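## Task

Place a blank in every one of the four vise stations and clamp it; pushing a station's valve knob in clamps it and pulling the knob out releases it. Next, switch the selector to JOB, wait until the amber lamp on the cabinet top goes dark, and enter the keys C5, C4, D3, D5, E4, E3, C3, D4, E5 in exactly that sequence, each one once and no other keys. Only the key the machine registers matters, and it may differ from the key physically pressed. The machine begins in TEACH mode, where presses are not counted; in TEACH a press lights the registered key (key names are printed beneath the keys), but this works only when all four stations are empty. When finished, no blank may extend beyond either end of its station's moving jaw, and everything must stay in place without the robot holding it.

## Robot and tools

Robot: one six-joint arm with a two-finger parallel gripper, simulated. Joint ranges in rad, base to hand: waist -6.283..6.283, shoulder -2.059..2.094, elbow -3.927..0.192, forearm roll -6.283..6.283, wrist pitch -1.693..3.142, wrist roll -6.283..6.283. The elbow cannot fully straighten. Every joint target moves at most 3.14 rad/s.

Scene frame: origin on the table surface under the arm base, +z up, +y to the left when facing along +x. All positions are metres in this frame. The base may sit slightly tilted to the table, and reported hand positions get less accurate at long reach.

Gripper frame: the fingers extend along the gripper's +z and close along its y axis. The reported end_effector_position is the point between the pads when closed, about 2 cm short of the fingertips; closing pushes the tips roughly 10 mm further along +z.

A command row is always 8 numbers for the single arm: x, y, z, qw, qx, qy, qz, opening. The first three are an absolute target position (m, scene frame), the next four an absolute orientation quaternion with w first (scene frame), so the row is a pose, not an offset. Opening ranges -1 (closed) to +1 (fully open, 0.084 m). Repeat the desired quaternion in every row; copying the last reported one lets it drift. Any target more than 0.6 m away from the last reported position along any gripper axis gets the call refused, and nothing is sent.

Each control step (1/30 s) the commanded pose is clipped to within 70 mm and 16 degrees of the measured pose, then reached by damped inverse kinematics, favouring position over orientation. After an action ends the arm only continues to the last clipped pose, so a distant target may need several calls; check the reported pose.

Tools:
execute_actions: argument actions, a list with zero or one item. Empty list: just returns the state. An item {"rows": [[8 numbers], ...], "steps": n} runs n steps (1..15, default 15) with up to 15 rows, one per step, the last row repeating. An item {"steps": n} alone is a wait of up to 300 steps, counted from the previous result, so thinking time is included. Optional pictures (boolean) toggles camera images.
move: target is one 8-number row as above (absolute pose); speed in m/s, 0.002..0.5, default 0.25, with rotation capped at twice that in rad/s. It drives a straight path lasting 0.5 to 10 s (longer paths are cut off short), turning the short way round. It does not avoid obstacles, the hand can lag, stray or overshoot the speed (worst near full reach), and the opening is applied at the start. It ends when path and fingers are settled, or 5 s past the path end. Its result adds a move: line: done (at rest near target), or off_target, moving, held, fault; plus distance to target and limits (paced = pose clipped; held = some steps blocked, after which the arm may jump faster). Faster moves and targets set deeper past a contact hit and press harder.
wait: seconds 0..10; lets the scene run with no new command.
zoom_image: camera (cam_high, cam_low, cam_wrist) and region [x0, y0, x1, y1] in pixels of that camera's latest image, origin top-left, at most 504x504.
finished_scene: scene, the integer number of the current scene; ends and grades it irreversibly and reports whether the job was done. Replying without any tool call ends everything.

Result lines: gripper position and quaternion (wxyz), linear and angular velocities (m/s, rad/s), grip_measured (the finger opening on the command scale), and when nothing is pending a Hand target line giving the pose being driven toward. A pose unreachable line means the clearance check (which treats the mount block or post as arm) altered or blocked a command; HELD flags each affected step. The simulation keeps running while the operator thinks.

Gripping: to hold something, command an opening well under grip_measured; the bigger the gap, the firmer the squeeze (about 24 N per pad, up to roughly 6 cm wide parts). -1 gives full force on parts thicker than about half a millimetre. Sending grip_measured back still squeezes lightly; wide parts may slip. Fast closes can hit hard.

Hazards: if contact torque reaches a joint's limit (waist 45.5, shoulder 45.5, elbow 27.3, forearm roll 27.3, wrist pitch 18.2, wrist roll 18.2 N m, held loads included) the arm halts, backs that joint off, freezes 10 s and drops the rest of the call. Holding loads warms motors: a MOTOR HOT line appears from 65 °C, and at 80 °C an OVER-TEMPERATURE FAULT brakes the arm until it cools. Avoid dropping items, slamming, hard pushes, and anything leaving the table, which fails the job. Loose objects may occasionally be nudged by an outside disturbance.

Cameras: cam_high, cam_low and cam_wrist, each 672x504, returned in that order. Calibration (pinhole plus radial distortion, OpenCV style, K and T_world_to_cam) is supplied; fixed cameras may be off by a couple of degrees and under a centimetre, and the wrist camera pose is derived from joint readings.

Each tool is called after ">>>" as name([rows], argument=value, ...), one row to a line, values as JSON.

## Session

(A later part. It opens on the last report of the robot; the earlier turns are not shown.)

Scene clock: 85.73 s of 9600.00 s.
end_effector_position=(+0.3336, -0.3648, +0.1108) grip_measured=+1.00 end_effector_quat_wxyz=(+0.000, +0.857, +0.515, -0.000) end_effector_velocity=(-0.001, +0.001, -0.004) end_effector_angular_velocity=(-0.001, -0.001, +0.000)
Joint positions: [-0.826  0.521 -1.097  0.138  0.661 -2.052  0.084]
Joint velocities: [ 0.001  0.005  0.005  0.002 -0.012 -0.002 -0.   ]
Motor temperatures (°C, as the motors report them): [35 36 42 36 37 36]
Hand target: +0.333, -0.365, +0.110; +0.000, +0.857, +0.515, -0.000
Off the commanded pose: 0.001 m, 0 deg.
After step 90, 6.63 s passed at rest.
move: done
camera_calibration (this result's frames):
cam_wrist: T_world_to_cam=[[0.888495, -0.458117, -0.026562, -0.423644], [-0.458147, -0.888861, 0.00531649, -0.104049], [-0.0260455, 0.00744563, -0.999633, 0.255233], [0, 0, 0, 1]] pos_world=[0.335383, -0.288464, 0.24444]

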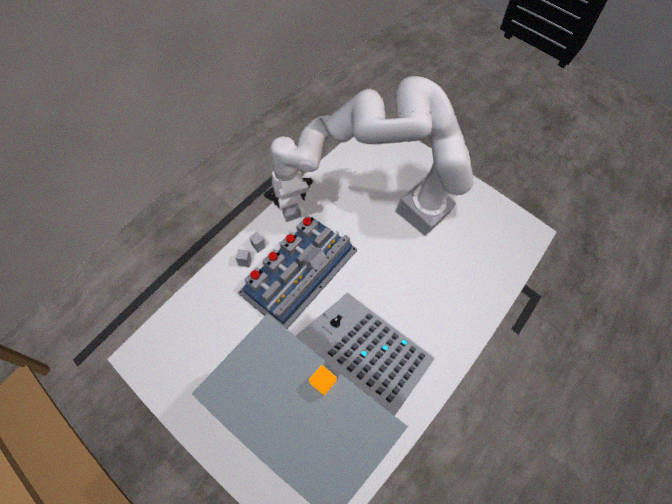

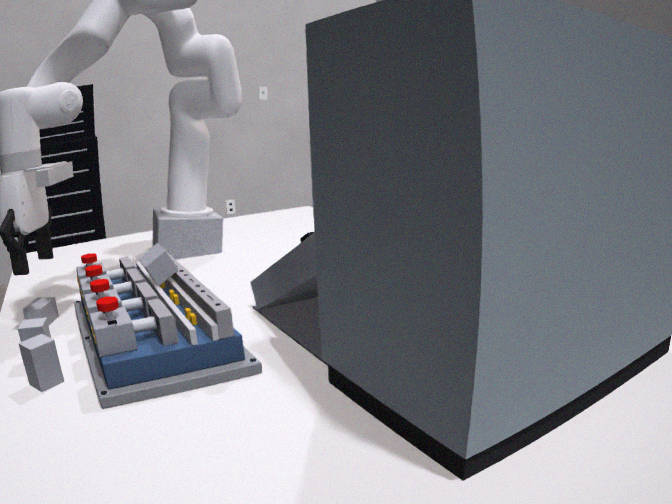

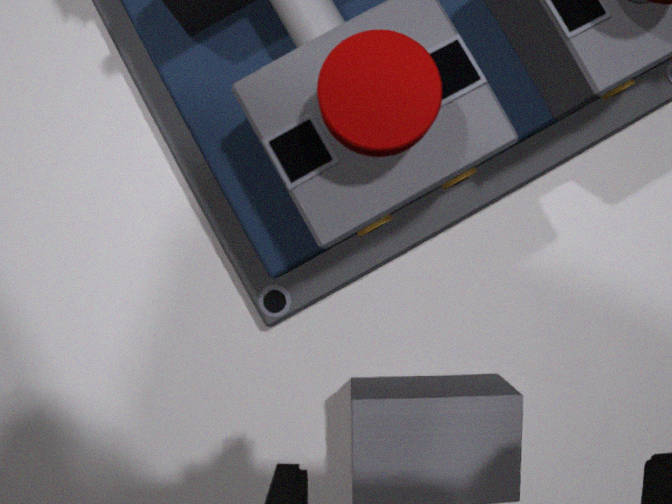

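>>> execute_actions(actions=[])

Scene clock: 91.53 s of 9600.00 s.
end_effector_position=(+0.3333, -0.3645, +0.1101) grip_measured=+1.00 end_effector_quat_wxyz=(+0.000, +0.857, +0.515, -0.000) end_effector_velocity=(-0.000, +0.000, -0.000) end_effector_angular_velocity=(+0.001, +0.000, -0.001)
Joint positions: [-0.826  0.522 -1.096  0.139  0.66  -2.053  0.084]
Joint velocities: [-0.    -0.     0.     0.     0.001  0.001 -0.   ]
Motor temperatures (°C, as the motors report them): [35 36 42 36 37 36]
Hand target: +0.333, -0.365, +0.110; +0.000, +0.857, +0.515, -0.000
Off the commanded pose: 0.000 m, 0 deg.
Steps of this call (steps 1 to 90: nothing new was sent; then 2.80 s passed at rest). Readings (end_effector_position):
1: (+0.3335, -0.3648, +0.1107)
2: (+0.3335, -0.3647, +0.1106)
4: (+0.3334, -0.3647, +0.1104)
8: (+0.3334, -0.3646, +0.1102)
90: the state above
camera_calibration (this result's frames):
cam_wrist: T_world_to_cam=[[0.88846, -0.458139, -0.0273377, -0.42319], [-0.458183, -0.888844, 0.0049781, -0.10383], [-0.0265796, 0.00810282, -0.999614, 0.254888], [0, 0, 0, 1]] pos_world=[0.335189, -0.288233, 0.243738]

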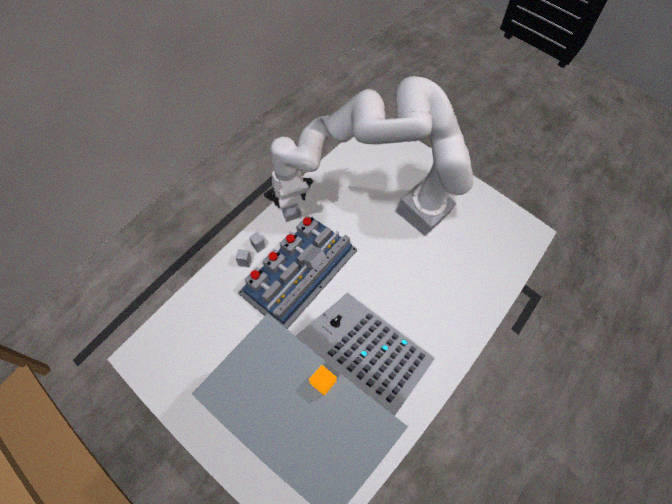

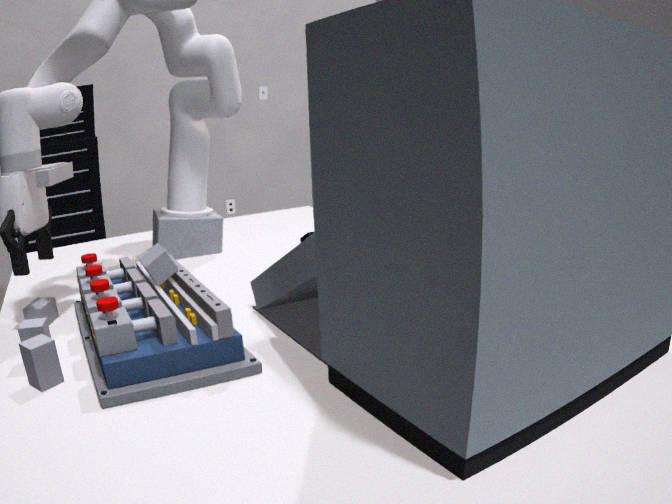

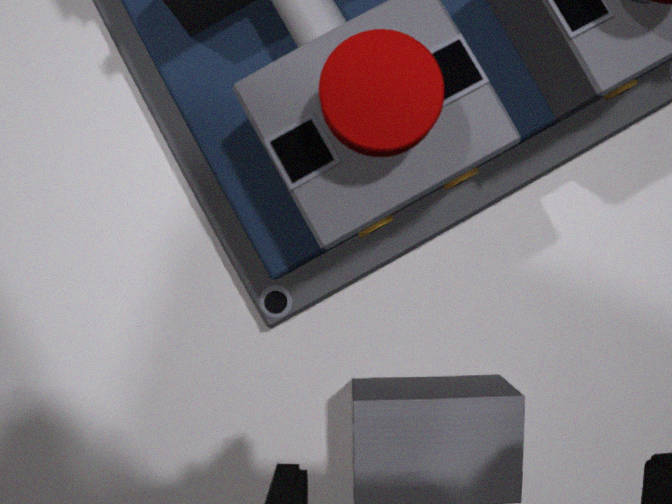

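>>> move(target=[0.3336,-0.3648,0.03,0,0.857,0.515,0,1], speed=0.12)

>>> execute_actions([
  {"rows":[[0.3336,-0.3648,0.03,0,0.857,0.515,0,-0.2]],"steps":15},
], pictures=false)

>>> move(target=[0.3336,-0.3648,0.175,0,0.857,0.515,0,-0.2], speed=0.15)

>>> move(target=[0.358,-0.158,0.175,0,0.707,0.707,0,-0.2], speed=0.15)

Scene clock: 94.97 s of 9600.00 s.
end_effector_position=(+0.3336, -0.3649, +0.0308) grip_measured=+1.00 end_effector_quat_wxyz=(+0.000, +0.857, +0.515, -0.000) end_effector_velocity=(-0.002, +0.002, -0.005) end_effector_angular_velocity=(+0.006, +0.004, -0.000)
Joint positions: [-0.805  0.715 -1.122  0.184  0.493 -2.084  0.084]
Joint velocities: [ 0.001  0.01  -0.     0.002 -0.003 -0.002 -0.   ]
Motor temperatures (°C, as the motors report them): [35 36 42 36 37 36]
Hand target: +0.333, -0.365, +0.030; +0.000, +0.857, +0.515, -0.000
Off the commanded pose: 0.001 m, 0 deg.
move: done
camera_calibration (this result's frames):
cam_wrist: T_world_to_cam=[[0.888479, -0.458148, -0.0265553, -0.425865], [-0.458173, -0.888846, 0.00548148, -0.103681], [-0.0261149, 0.00729676, -0.999632, 0.175204], [0, 0, 0, 1]] pos_world=[0.335444, -0.288544, 0.164398]

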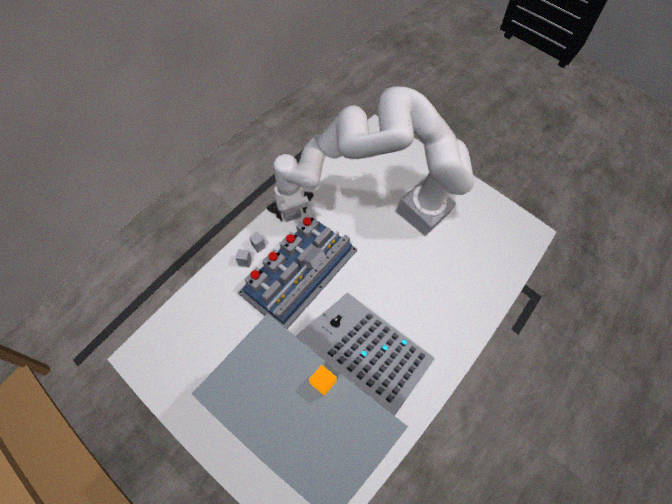

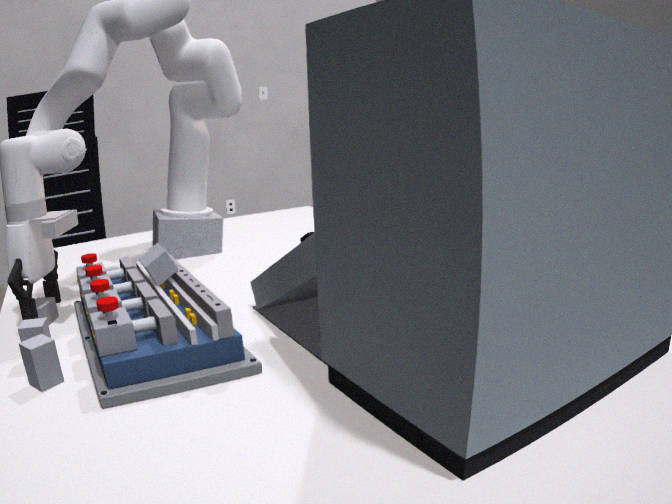

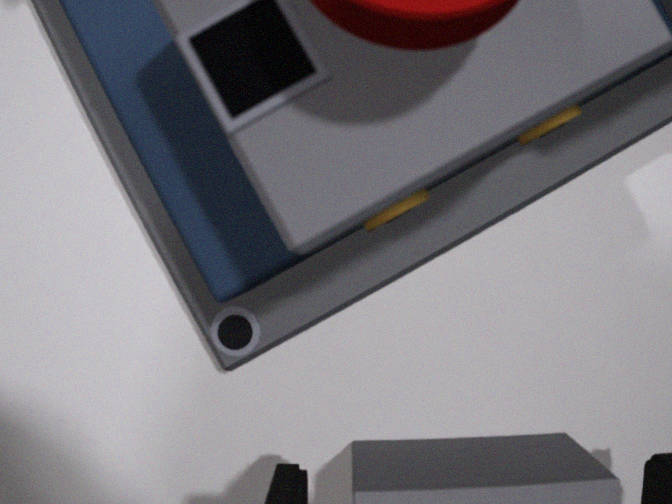

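Scene clock: 95.47 s of 9600.00 s.
end_effector_position=(+0.3337, -0.3649, +0.0303) grip_measured=+0.37 end_effector_quat_wxyz=(+0.000, +0.857, +0.515, +0.000) end_effector_velocity=(-0.000, +0.000, -0.000) end_effector_angular_velocity=(+0.001, +0.001, +0.000)
Joint positions: [-0.805  0.717 -1.123  0.184  0.492 -2.085  0.06 ]
Joint velocities: [ 0.     0.    -0.     0.     0.001 -0.     0.   ]
Motor temperatures (°C, as the motors report them): [35 36 42 36 37 36]
Hand target: +0.334, -0.365, +0.030; -0.000, +0.857, +0.515, -0.000
Off the commanded pose: 0.000 m, 0 deg.
Steps of this call (steps 1 to 15: all 15 steps of this action). Readings (end_effector_position):
1: (+0.3336, -0.3649, +0.0307)
2: (+0.3336, -0.3649, +0.0305)
4: (+0.3336, -0.3648, +0.0303)
8: (+0.3337, -0.3649, +0.0303)
15: the state above

Scene clock: 97.13 s of 9600.00 s.
end_effector_position=(+0.3337, -0.3647, +0.1739) grip_measured=+0.37 end_effector_quat_wxyz=(-0.001, +0.857, +0.515, +0.000) end_effector_velocity=(+0.002, -0.002, +0.007) end_effector_angular_velocity=(-0.006, -0.005, +0.000)
Joint positions: [-0.841  0.397 -1.125  0.116  0.816 -2.038  0.06 ]
Joint velocities: [-0.001 -0.01  -0.008 -0.001  0.009  0.001 -0.   ]
Motor temperatures (°C, as the motors report them): [35 36 42 36 37 36]
Hand target: +0.334, -0.365, +0.175; -0.000, +0.857, +0.515, +0.000
Off the commanded pose: 0.001 m, 0 deg.
move: done
camera_calibration (this result's frames):
cam_wrist: T_world_to_cam=[[0.888605, -0.457805, -0.0282169, -0.421633], [-0.457889, -0.889001, 0.00378539, -0.104092], [-0.0268178, 0.00955647, -0.999595, 0.319275], [0, 0, 0, 1]] pos_world=[0.335565, -0.288615, 0.307643]

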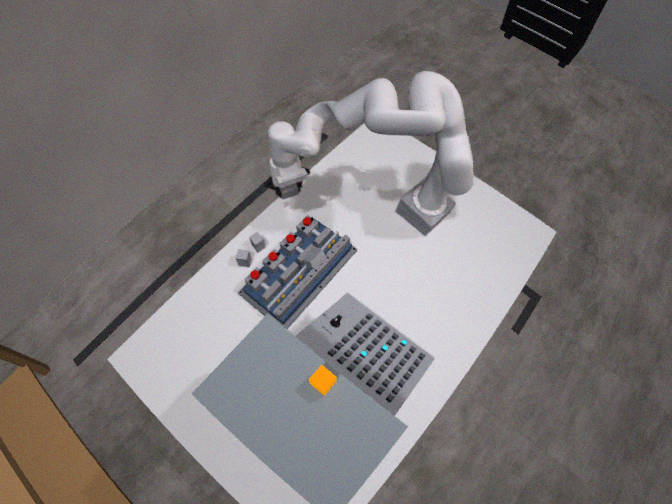

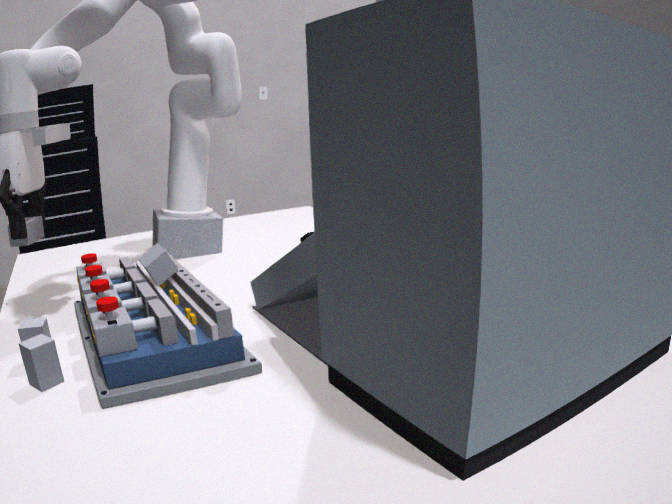

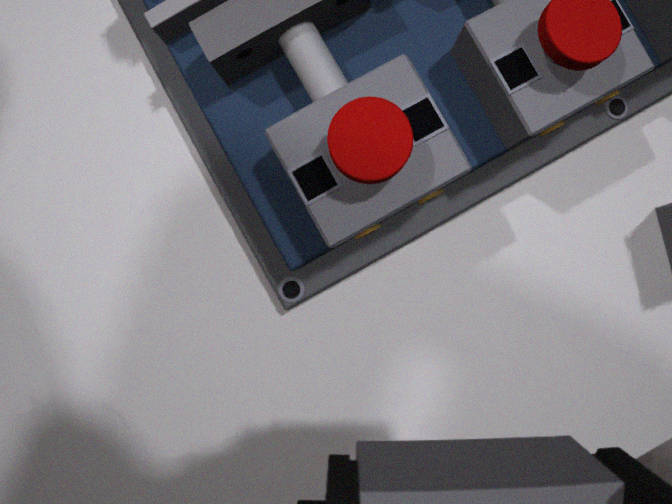

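Scene clock: 99.27 s of 9600.00 s.
end_effector_position=(+0.3581, -0.1587, +0.1751) grip_measured=+0.37 end_effector_quat_wxyz=(-0.000, +0.707, +0.707, -0.001) end_effector_velocity=(+0.000, +0.002, +0.000) end_effector_angular_velocity=(+0.000, +0.000, +0.005)
Joint positions: [-0.453  0.019 -0.681  0.165  0.715 -2.183  0.06 ]
Joint velocities: [ 0.005 -0.004  0.003  0.     0.     0.001 -0.   ]
Motor temperatures (°C, as the motors report them): [35 36 42 36 37 36]
Hand target: +0.358, -0.158, +0.175; -0.000, +0.707, +0.707, -0.001
Off the commanded pose: 0.001 m, 0 deg.
move: done
camera_calibration (this result's frames):
cam_wrist: T_world_to_cam=[[0.999535, 0.0116739, -0.02816, -0.314257], [0.0118291, -0.999916, 0.00535265, -0.0958471], [-0.0280952, -0.00568327, -0.999589, 0.317276], [0, 0, 0, 1]] pos_world=[0.324158, -0.0903673, 0.308809]

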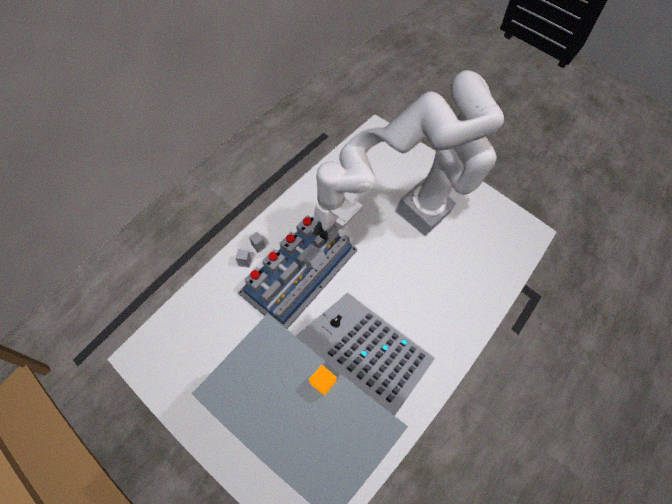

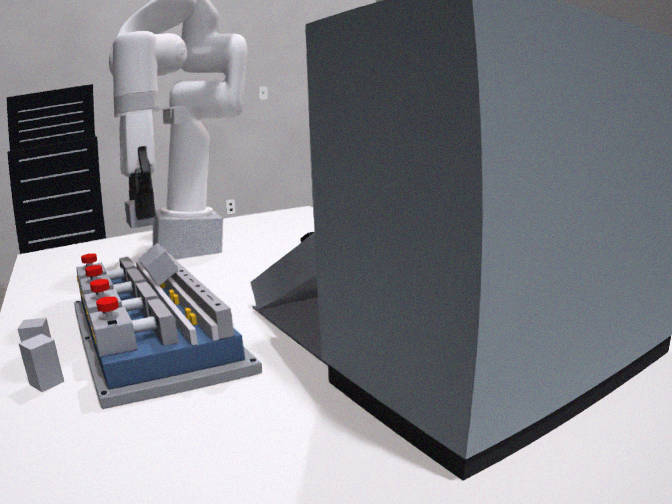

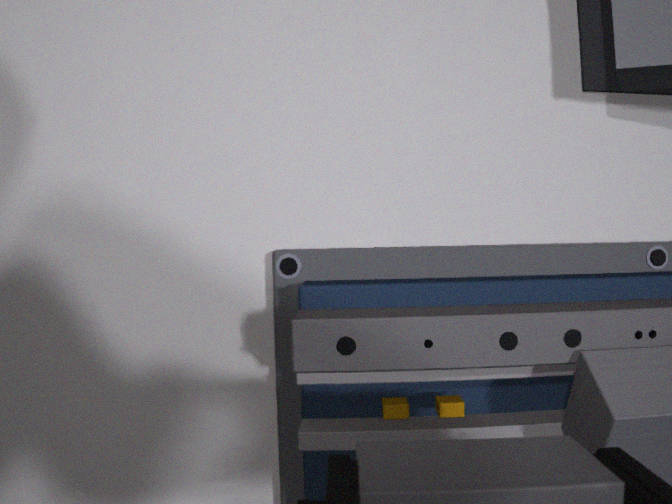

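>>> move(target=[0.358,-0.165,0.125,0,0.707,0.707,0,-0.2], speed=0.08)

>>> move(target=[0.358,-0.165,0.088,0,0.707,0.707,0,-0.2], speed=0.03)

Scene clock: 103.20 s of 9600.00 s.
end_effector_position=(+0.3580, -0.1650, +0.1256) grip_measured=+0.37 end_effector_quat_wxyz=(+0.000, +0.707, +0.707, -0.000) end_effector_velocity=(-0.001, +0.000, -0.004) end_effector_angular_velocity=(+0.003, +0.004, +0.000)
Joint positions: [-0.445  0.156 -0.664  0.206  0.562 -2.225  0.06 ]
Joint velocities: [ 0.001  0.01   0.001  0.004 -0.006 -0.004 -0.   ]
Motor temperatures (°C, as the motors report them): [35 36 42 36 37 36]
Hand target: +0.358, -0.165, +0.125; +0.000, +0.707, +0.707, -0.000
Off the commanded pose: 0.001 m, 0 deg.
move: done
camera_calibration (this result's frames):
cam_wrist: T_world_to_cam=[[0.999561, 0.0125108, -0.0268569, -0.315473], [0.0126607, -0.999905, 0.00541728, -0.102224], [-0.0267866, -0.00575492, -0.999625, 0.267266], [0, 0, 0, 1]] pos_world=[0.323788, -0.0967297, 0.259247]

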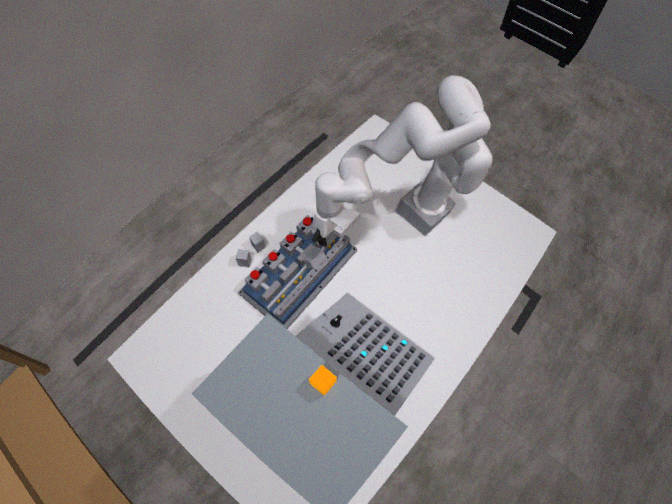

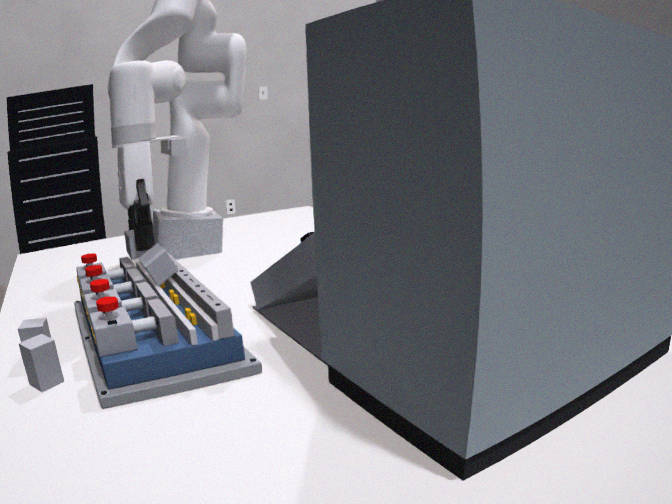

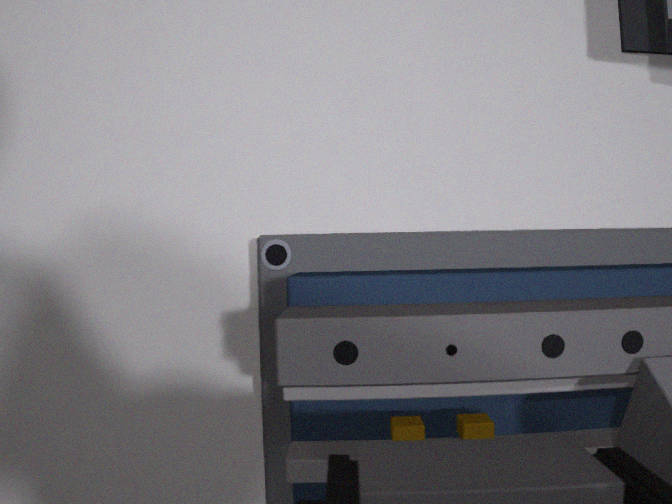

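Scene clock: 104.80 s of 9600.00 s.
end_effector_position=(+0.3584, -0.1656, +0.0888) grip_measured=+0.38 end_effector_quat_wxyz=(+0.001, +0.707, +0.707, +0.000) end_effector_velocity=(-0.001, +0.000, -0.002) end_effector_angular_velocity=(+0.002, +0.002, +0.001)
Joint positions: [-0.426  0.266 -0.664  0.254  0.451 -2.259  0.06 ]
Joint velocities: [ 0.001  0.006 -0.     0.003 -0.003 -0.003 -0.   ]
Motor temperatures (°C, as the motors report them): [35 36 42 36 37 36]
Hand target: +0.358, -0.165, +0.088; +0.000, +0.707, +0.707, -0.000
Off the commanded pose: 0.001 m, 0 deg.
move: done
camera_calibration (this result's frames):
cam_wrist: T_world_to_cam=[[0.999604, 0.0119192, -0.0255009, -0.317121], [0.0120823, -0.999907, 0.00625251, -0.102514], [-0.025424, -0.00655815, -0.999655, 0.229871], [0, 0, 0, 1]] pos_world=[0.324078, -0.0972172, 0.222346]

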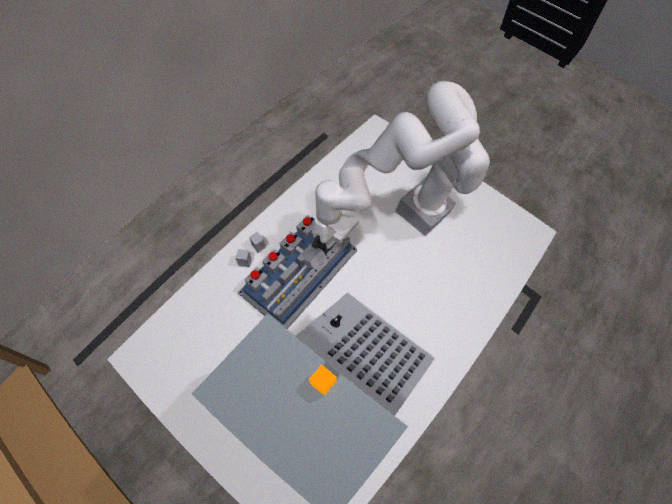

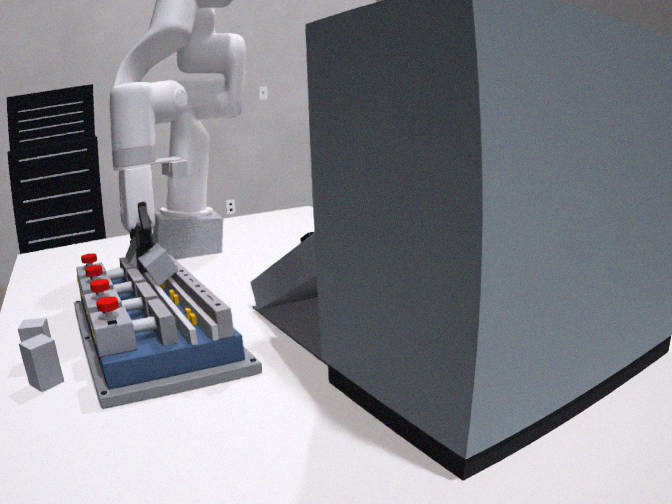

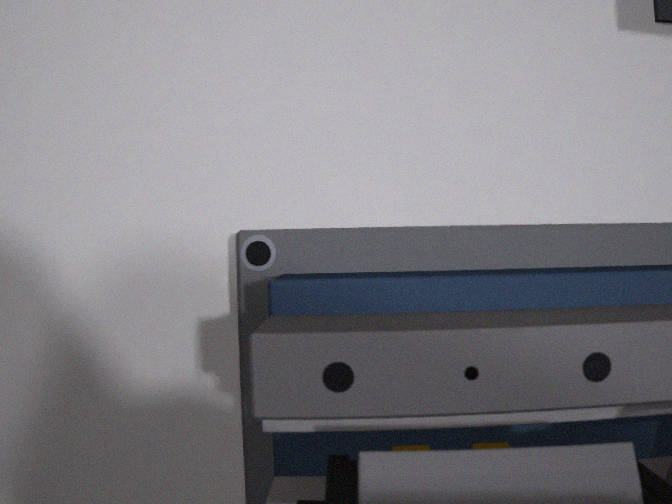

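>>> execute_actions([
  {"rows":[[0.358,-0.165,0.088,0,0.707,0.707,0,0.75]],"steps":15},
], pictures=false)

>>> move(target=[0.358,-0.165,0.2,0,0.707,0.707,0,0.75], speed=0.15)

>>> move(target=[0.41,-0.09,0.24,0,0.707,0.707,0,0.75])

Scene clock: 107.50 s of 9600.00 s.
end_effector_position=(+0.3567, -0.1643, +0.0868) grip_measured=+0.75 end_effector_quat_wxyz=(-0.002, +0.707, +0.707, -0.001) end_effector_velocity=(+0.010, -0.005, +0.009) end_effector_angular_velocity=(-0.015, -0.027, +0.001)
Joint positions: [-0.425  0.269 -0.662  0.255  0.452 -2.26   0.075]
Joint velocities: [-0.002 -0.011 -0.014  0.    -0.005 -0.001 -0.   ]
Motor temperatures (°C, as the motors report them): [35 36 42 36 37 36]
Hand target: +0.358, -0.165, +0.088; +0.000, +0.707, +0.707, -0.000
Off the commanded pose: 0.002 m, 0 deg.
Steps of this call (steps 1 to 66: nothing new was sent; steps 67 to 81: all 15 steps of this action). Readings (end_effector_position):
67: (+0.3581, -0.1651, +0.0882)
68: (+0.3566, -0.1643, +0.0870)
70: (+0.3517, -0.1622, +0.0832)
74: (+0.3527, -0.1624, +0.0837)
81: the state above

Scene clock: 109.00 s of 9600.00 s.
end_effector_position=(+0.3582, -0.1649, +0.1992) grip_measured=+0.75 end_effector_quat_wxyz=(-0.000, +0.707, +0.707, +0.000) end_effector_velocity=(+0.001, -0.001, +0.004) end_effector_angular_velocity=(-0.002, -0.004, +0.001)
Joint positions: [-0.477 -0.022 -0.715  0.153  0.792 -2.19   0.075]
Joint velocities: [-0.001 -0.008 -0.005 -0.001  0.008  0.001 -0.   ]
Motor temperatures (°C, as the motors report them): [35 36 42 36 37 36]
Hand target: +0.358, -0.165, +0.200; -0.000, +0.707, +0.707, +0.000
Off the commanded pose: 0.001 m, 0 deg.
move: done
camera_calibration (this result's frames):
cam_wrist: T_world_to_cam=[[0.999536, 0.012861, -0.0275965, -0.313461], [0.0129706, -0.999909, 0.00379907, -0.102289], [-0.0275451, -0.00415525, -0.999612, 0.341313], [0, 0, 0, 1]] pos_world=[0.324044, -0.0968299, 0.332919]

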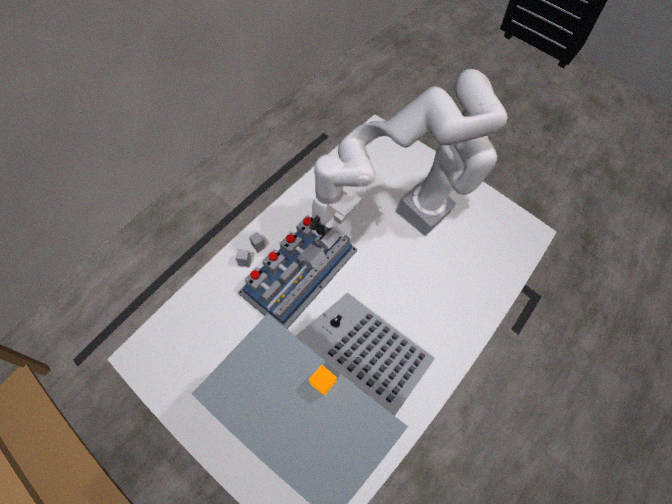

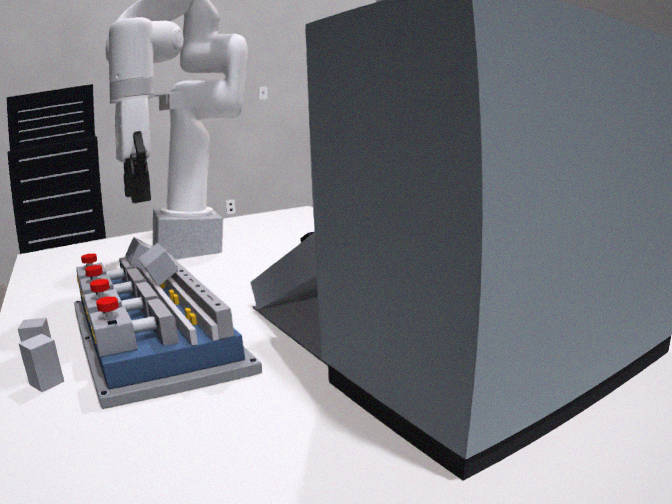

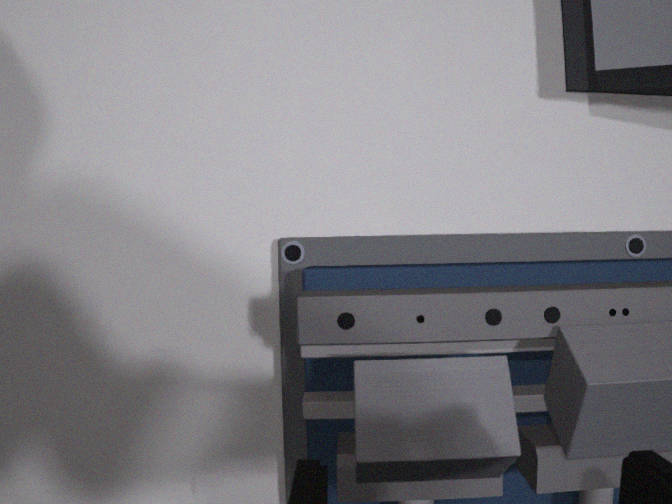

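Scene clock: 110.00 s of 9600.00 s.
end_effector_position=(+0.4100, -0.0906, +0.2397) grip_measured=+0.75 end_effector_quat_wxyz=(-0.000, +0.707, +0.707, -0.000) end_effector_velocity=(+0.002, +0.002, +0.001) end_effector_angular_velocity=(-0.001, +0.000, +0.001)
Joint positions: [-0.28  -0.055 -0.835  0.144  0.922 -1.972  0.075]
Joint velocities: [ 0.005  0.    -0.005 -0.001  0.005  0.005  0.   ]
Motor temperatures (°C, as the motors report them): [35 36 42 36 37 36]
Hand target: +0.410, -0.090, +0.240; -0.000, +0.707, +0.707, -0.000
Off the commanded pose: 0.001 m, 0 deg.
move: done
camera_calibration (this result's frames):
cam_wrist: T_world_to_cam=[[0.999536, 0.0124454, -0.0278006, -0.365066], [0.0125836, -0.999909, 0.00480269, -0.0288624], [-0.0277383, -0.00515029, -0.999602, 0.383566], [0, 0, 0, 1]] pos_world=[0.375899, -0.022341, 0.373402]

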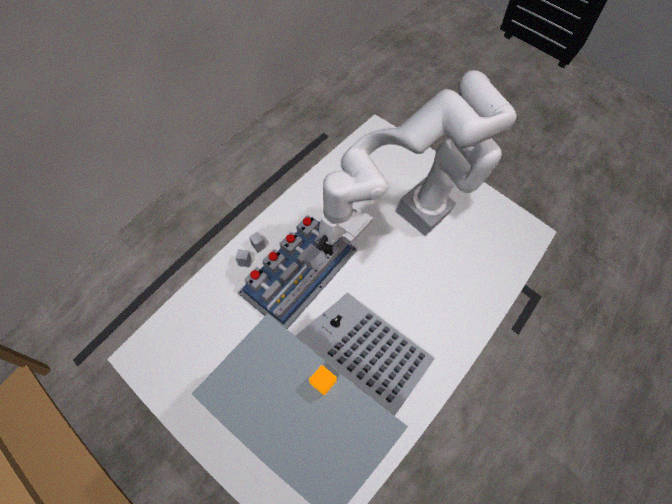

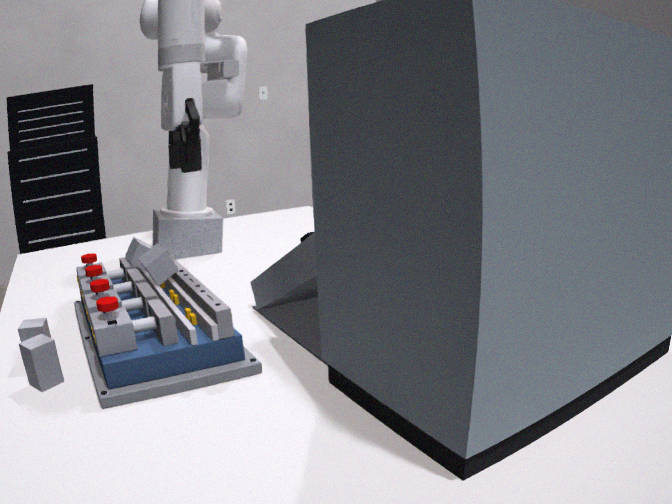

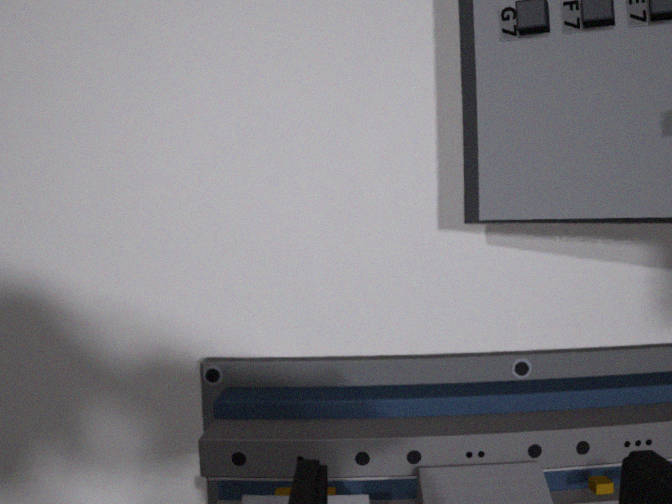

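>>> move(target=[0.358,-0.16,0.13,0,0.707,0.707,0,0.75], speed=0.15)

>>> move(target=[0.358,-0.16,0.095,0,0.707,0.707,0,0.75], speed=0.05)

>>> execute_actions([
  {"rows":[[0.358,-0.16,0.095,0,0.707,0.707,0,-0.1]],"steps":15},
], pictures=false)

>>> move(target=[0.358,-0.153,0.099,0,0.707,0.707,0,-0.1], speed=0.02)

>>> execute_actions([
  {"rows":[[0.358,-0.153,0.099,0,0.707,0.707,0,0.75]],"steps":15},
], pictures=false)

>>> move(target=[0.358,-0.153,0.2,0,0.707,0.707,0,0.75], speed=0.15)

Scene clock: 115.30 s of 9600.00 s.
end_effector_position=(+0.3578, -0.1596, +0.1307) grip_measured=+0.75 end_effector_quat_wxyz=(+0.000, +0.707, +0.707, -0.000) end_effector_velocity=(-0.001, -0.001, -0.003) end_effector_angular_velocity=(+0.001, +0.001, -0.000)
Joint positions: [-0.436  0.133 -0.655  0.202  0.574 -2.211  0.075]
Joint velocities: [-0.003  0.008  0.002  0.004 -0.009 -0.008  0.   ]
Motor temperatures (°C, as the motors report them): [35 36 42 36 37 36]
Hand target: +0.358, -0.160, +0.130; +0.000, +0.707, +0.707, -0.000
Off the commanded pose: 0.001 m, 0 deg.
After step 90, 0.87 s passed at rest.
move: done
camera_calibration (this result's frames):
cam_wrist: T_world_to_cam=[[0.999566, 0.012454, -0.0267135, -0.315238], [0.0126033, -0.999906, 0.005426, -0.0967703], [-0.0266434, -0.00576033, -0.999628, 0.272287], [0, 0, 0, 1]] pos_world=[0.323575, -0.0912668, 0.26429]

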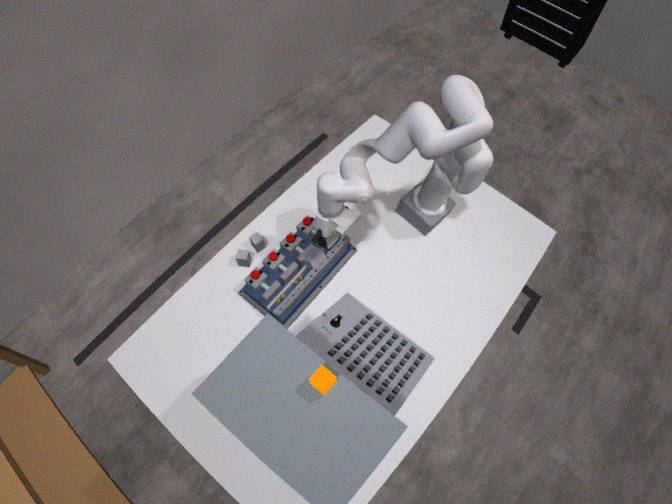

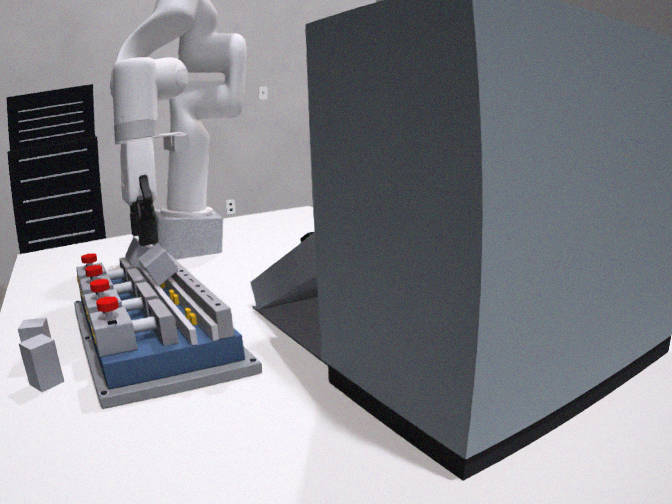

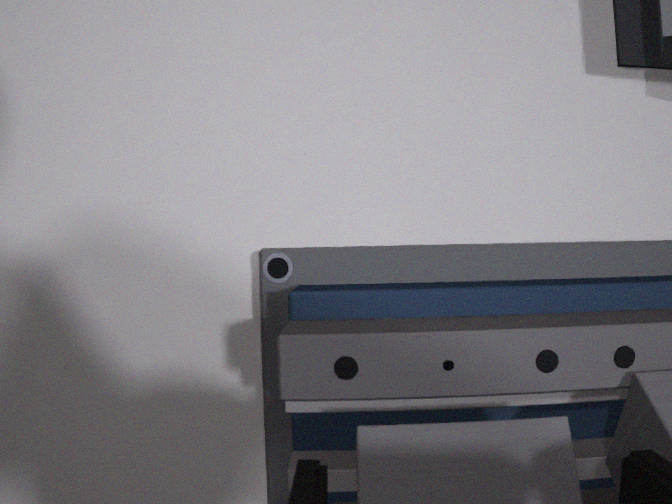

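Scene clock: 116.40 s of 9600.00 s.
end_effector_position=(+0.3580, -0.1601, +0.0955) grip_measured=+0.75 end_effector_quat_wxyz=(+0.000, +0.707, +0.707, -0.000) end_effector_velocity=(-0.000, +0.000, -0.002) end_effector_angular_velocity=(+0.001, +0.000, +0.001)
Joint positions: [-0.418  0.237 -0.654  0.246  0.469 -2.242  0.075]
Joint velocities: [ 0.001  0.007 -0.     0.004 -0.006 -0.004 -0.   ]
Motor temperatures (°C, as the motors report them): [35 36 42 36 37 36]
Hand target: +0.358, -0.160, +0.095; +0.000, +0.707, +0.707, -0.000
Off the commanded pose: 0.000 m, 0 deg.
move: done
camera_calibration (this result's frames):
cam_wrist: T_world_to_cam=[[0.999555, 0.012534, -0.0270775, -0.316307], [0.0126806, -0.999906, 0.00524607, -0.0970878], [-0.0270092, -0.00558709, -0.99962, 0.237237], [0, 0, 0, 1]] pos_world=[0.323805, -0.0917886, 0.229092]

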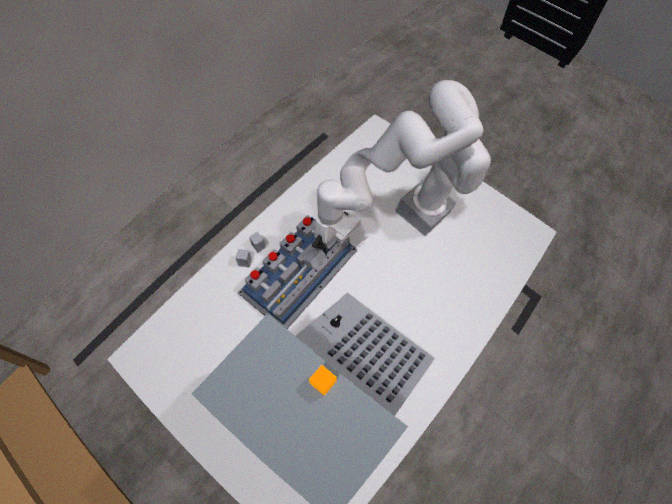

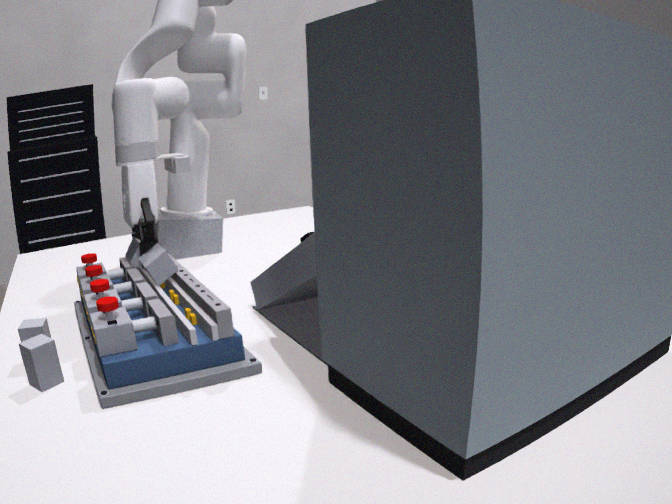

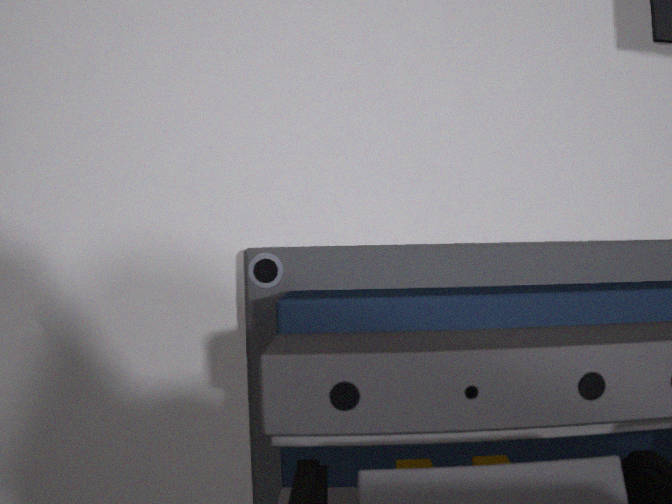

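Scene clock: 116.90 s of 9600.00 s.
end_effector_position=(+0.3582, -0.1600, +0.0953) grip_measured=+0.38 end_effector_quat_wxyz=(+0.000, +0.707, +0.707, +0.000) end_effector_velocity=(+0.000, +0.000, -0.000) end_effector_angular_velocity=(-0.000, -0.000, +0.000)
Joint positions: [-0.418  0.238 -0.654  0.247  0.469 -2.243  0.06 ]
Joint velocities: [ 0.     0.001 -0.     0.    -0.001 -0.     0.   ]
Motor temperatures (°C, as the motors report them): [35 36 42 36 37 36]
Hand target: +0.358, -0.160, +0.095; +0.000, +0.707, +0.707, -0.000
Off the commanded pose: 0.000 m, 0 deg.
Steps of this call (steps 1 to 15: all 15 steps of this action). Readings (end_effector_position):
1: (+0.3580, -0.1601, +0.0954)
2: (+0.3580, -0.1601, +0.0953)
4: (+0.3582, -0.1601, +0.0954)
8: (+0.3582, -0.1601, +0.0953)
15: the state above

Scene clock: 117.83 s of 9600.00 s.
end_effector_position=(+0.3577, -0.1534, +0.0985) grip_measured=+0.38 end_effector_quat_wxyz=(-0.000, +0.707, +0.707, -0.000) end_effector_velocity=(+0.001, +0.001, +0.002) end_effector_angular_velocity=(-0.002, -0.004, -0.003)
Joint positions: [-0.405  0.218 -0.642  0.244  0.476 -2.227  0.06 ]
Joint velocities: [ 0.003 -0.009  0.003 -0.001  0.001  0.007  0.   ]
Motor temperatures (°C, as the motors report them): [35 36 42 36 37 36]
Hand target: +0.358, -0.153, +0.099; +0.000, +0.707, +0.707, -0.000
Off the commanded pose: 0.001 m, 0 deg.
move: done
camera_calibration (this result's frames):
cam_wrist: T_world_to_cam=[[0.999533, 0.0125698, -0.0278409, -0.315898], [0.0127079, -0.999908, 0.00478962, -0.0904408], [-0.0277781, -0.00514119, -0.999601, 0.240683], [0, 0, 0, 1]] pos_world=[0.323585, -0.0852243, 0.232226]

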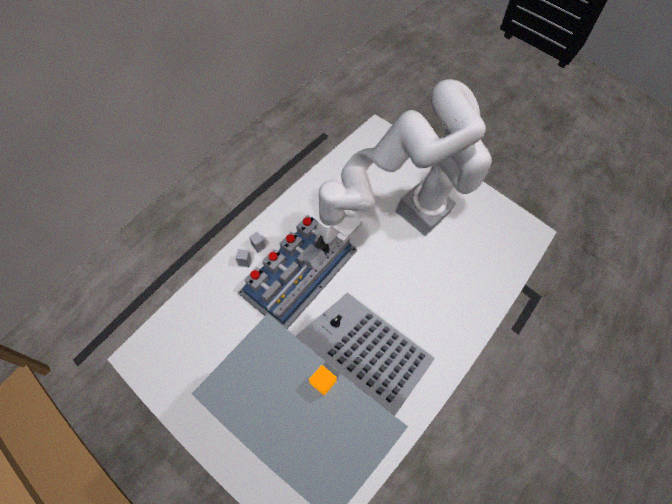

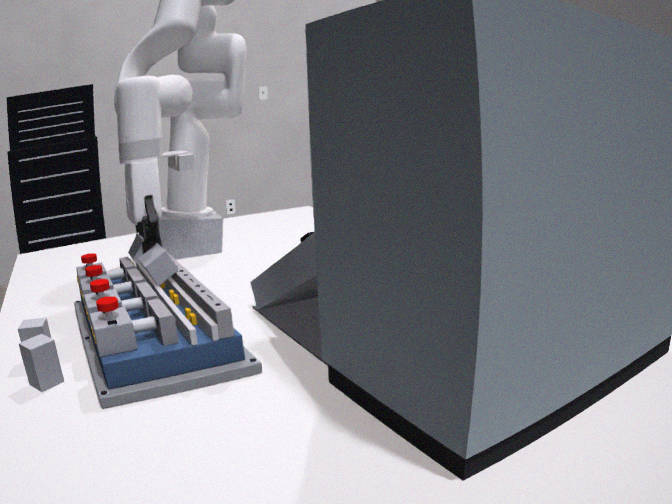

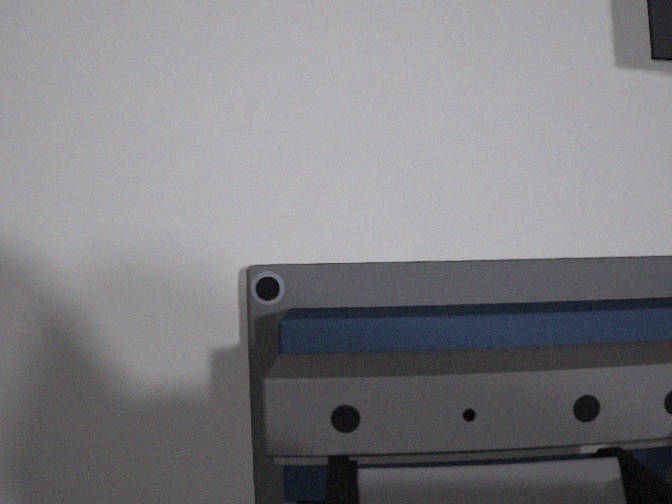

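Scene clock: 118.33 s of 9600.00 s.
end_effector_position=(+0.3579, -0.1529, +0.0989) grip_measured=+0.75 end_effector_quat_wxyz=(-0.000, +0.707, +0.707, -0.000) end_effector_velocity=(+0.000, -0.001, +0.000) end_effector_angular_velocity=(-0.001, -0.002, -0.001)
Joint positions: [-0.404  0.216 -0.641  0.244  0.477 -2.226  0.075]
Joint velocities: [-0.001  0.    -0.001 -0.001 -0.002  0.     0.   ]
Motor temperatures (°C, as the motors report them): [35 36 42 36 37 36]
Hand target: +0.358, -0.153, +0.099; -0.000, +0.707, +0.707, +0.000
Off the commanded pose: 0.000 m, 0 deg.
Steps of this call (steps 1 to 15: all 15 steps of this action). Readings (end_effector_position):
1: (+0.3577, -0.1534, +0.0986)
2: (+0.3579, -0.1534, +0.0988)
4: (+0.3579, -0.1526, +0.0989)
8: (+0.3575, -0.1524, +0.0986)
15: the state above

Scene clock: 119.77 s of 9600.00 s.
end_effector_position=(+0.3582, -0.1529, +0.1992) grip_measured=+0.75 end_effector_quat_wxyz=(-0.000, +0.707, +0.707, +0.000) end_effector_velocity=(+0.001, -0.000, +0.004) end_effector_angular_velocity=(-0.002, -0.004, +0.000)
Joint positions: [-0.451 -0.043 -0.695  0.155  0.79  -2.166  0.075]
Joint velocities: [-0.001 -0.007 -0.005 -0.001  0.008  0.001  0.   ]
Motor temperatures (°C, as the motors report them): [35 36 42 36 37 36]
Hand target: +0.358, -0.153, +0.200; -0.000, +0.707, +0.707, +0.000
Off the commanded pose: 0.001 m, 0 deg.
move: done
camera_calibration (this result's frames):
cam_wrist: T_world_to_cam=[[0.999535, 0.0128388, -0.0276401, -0.313579], [0.0129511, -0.999909, 0.00388975, -0.0902981], [-0.0275876, -0.00424591, -0.99961, 0.341403], [0, 0, 0, 1]] pos_world=[0.324022, -0.0848143, 0.332954]

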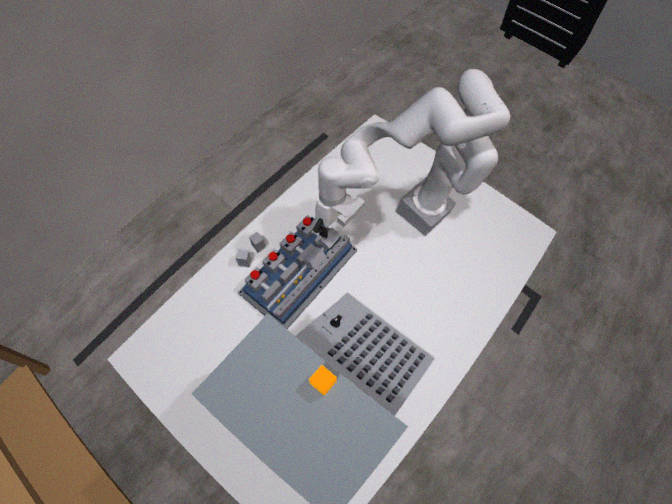

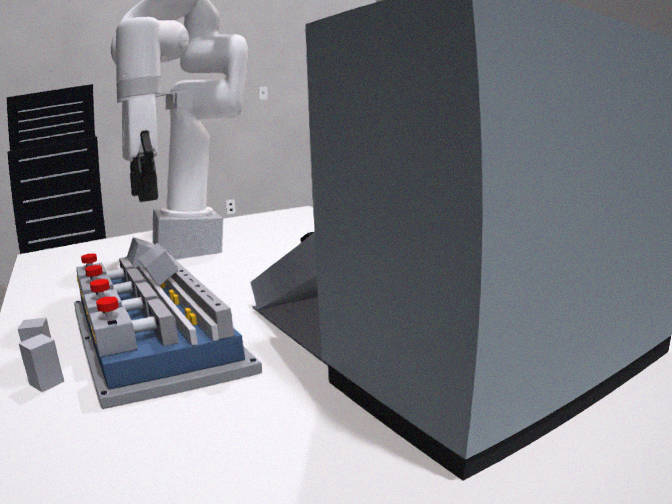

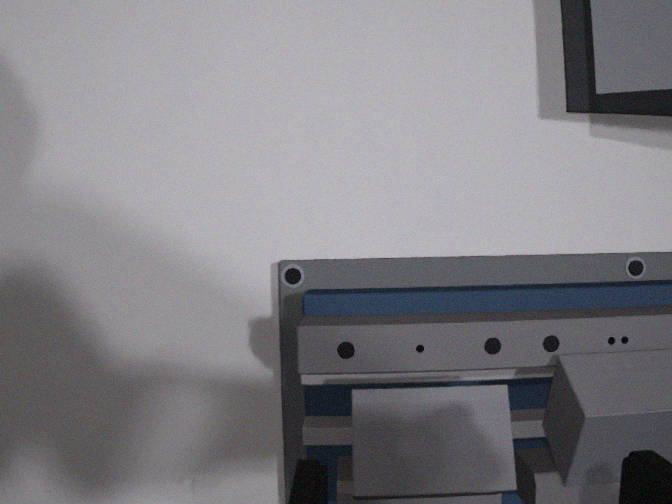

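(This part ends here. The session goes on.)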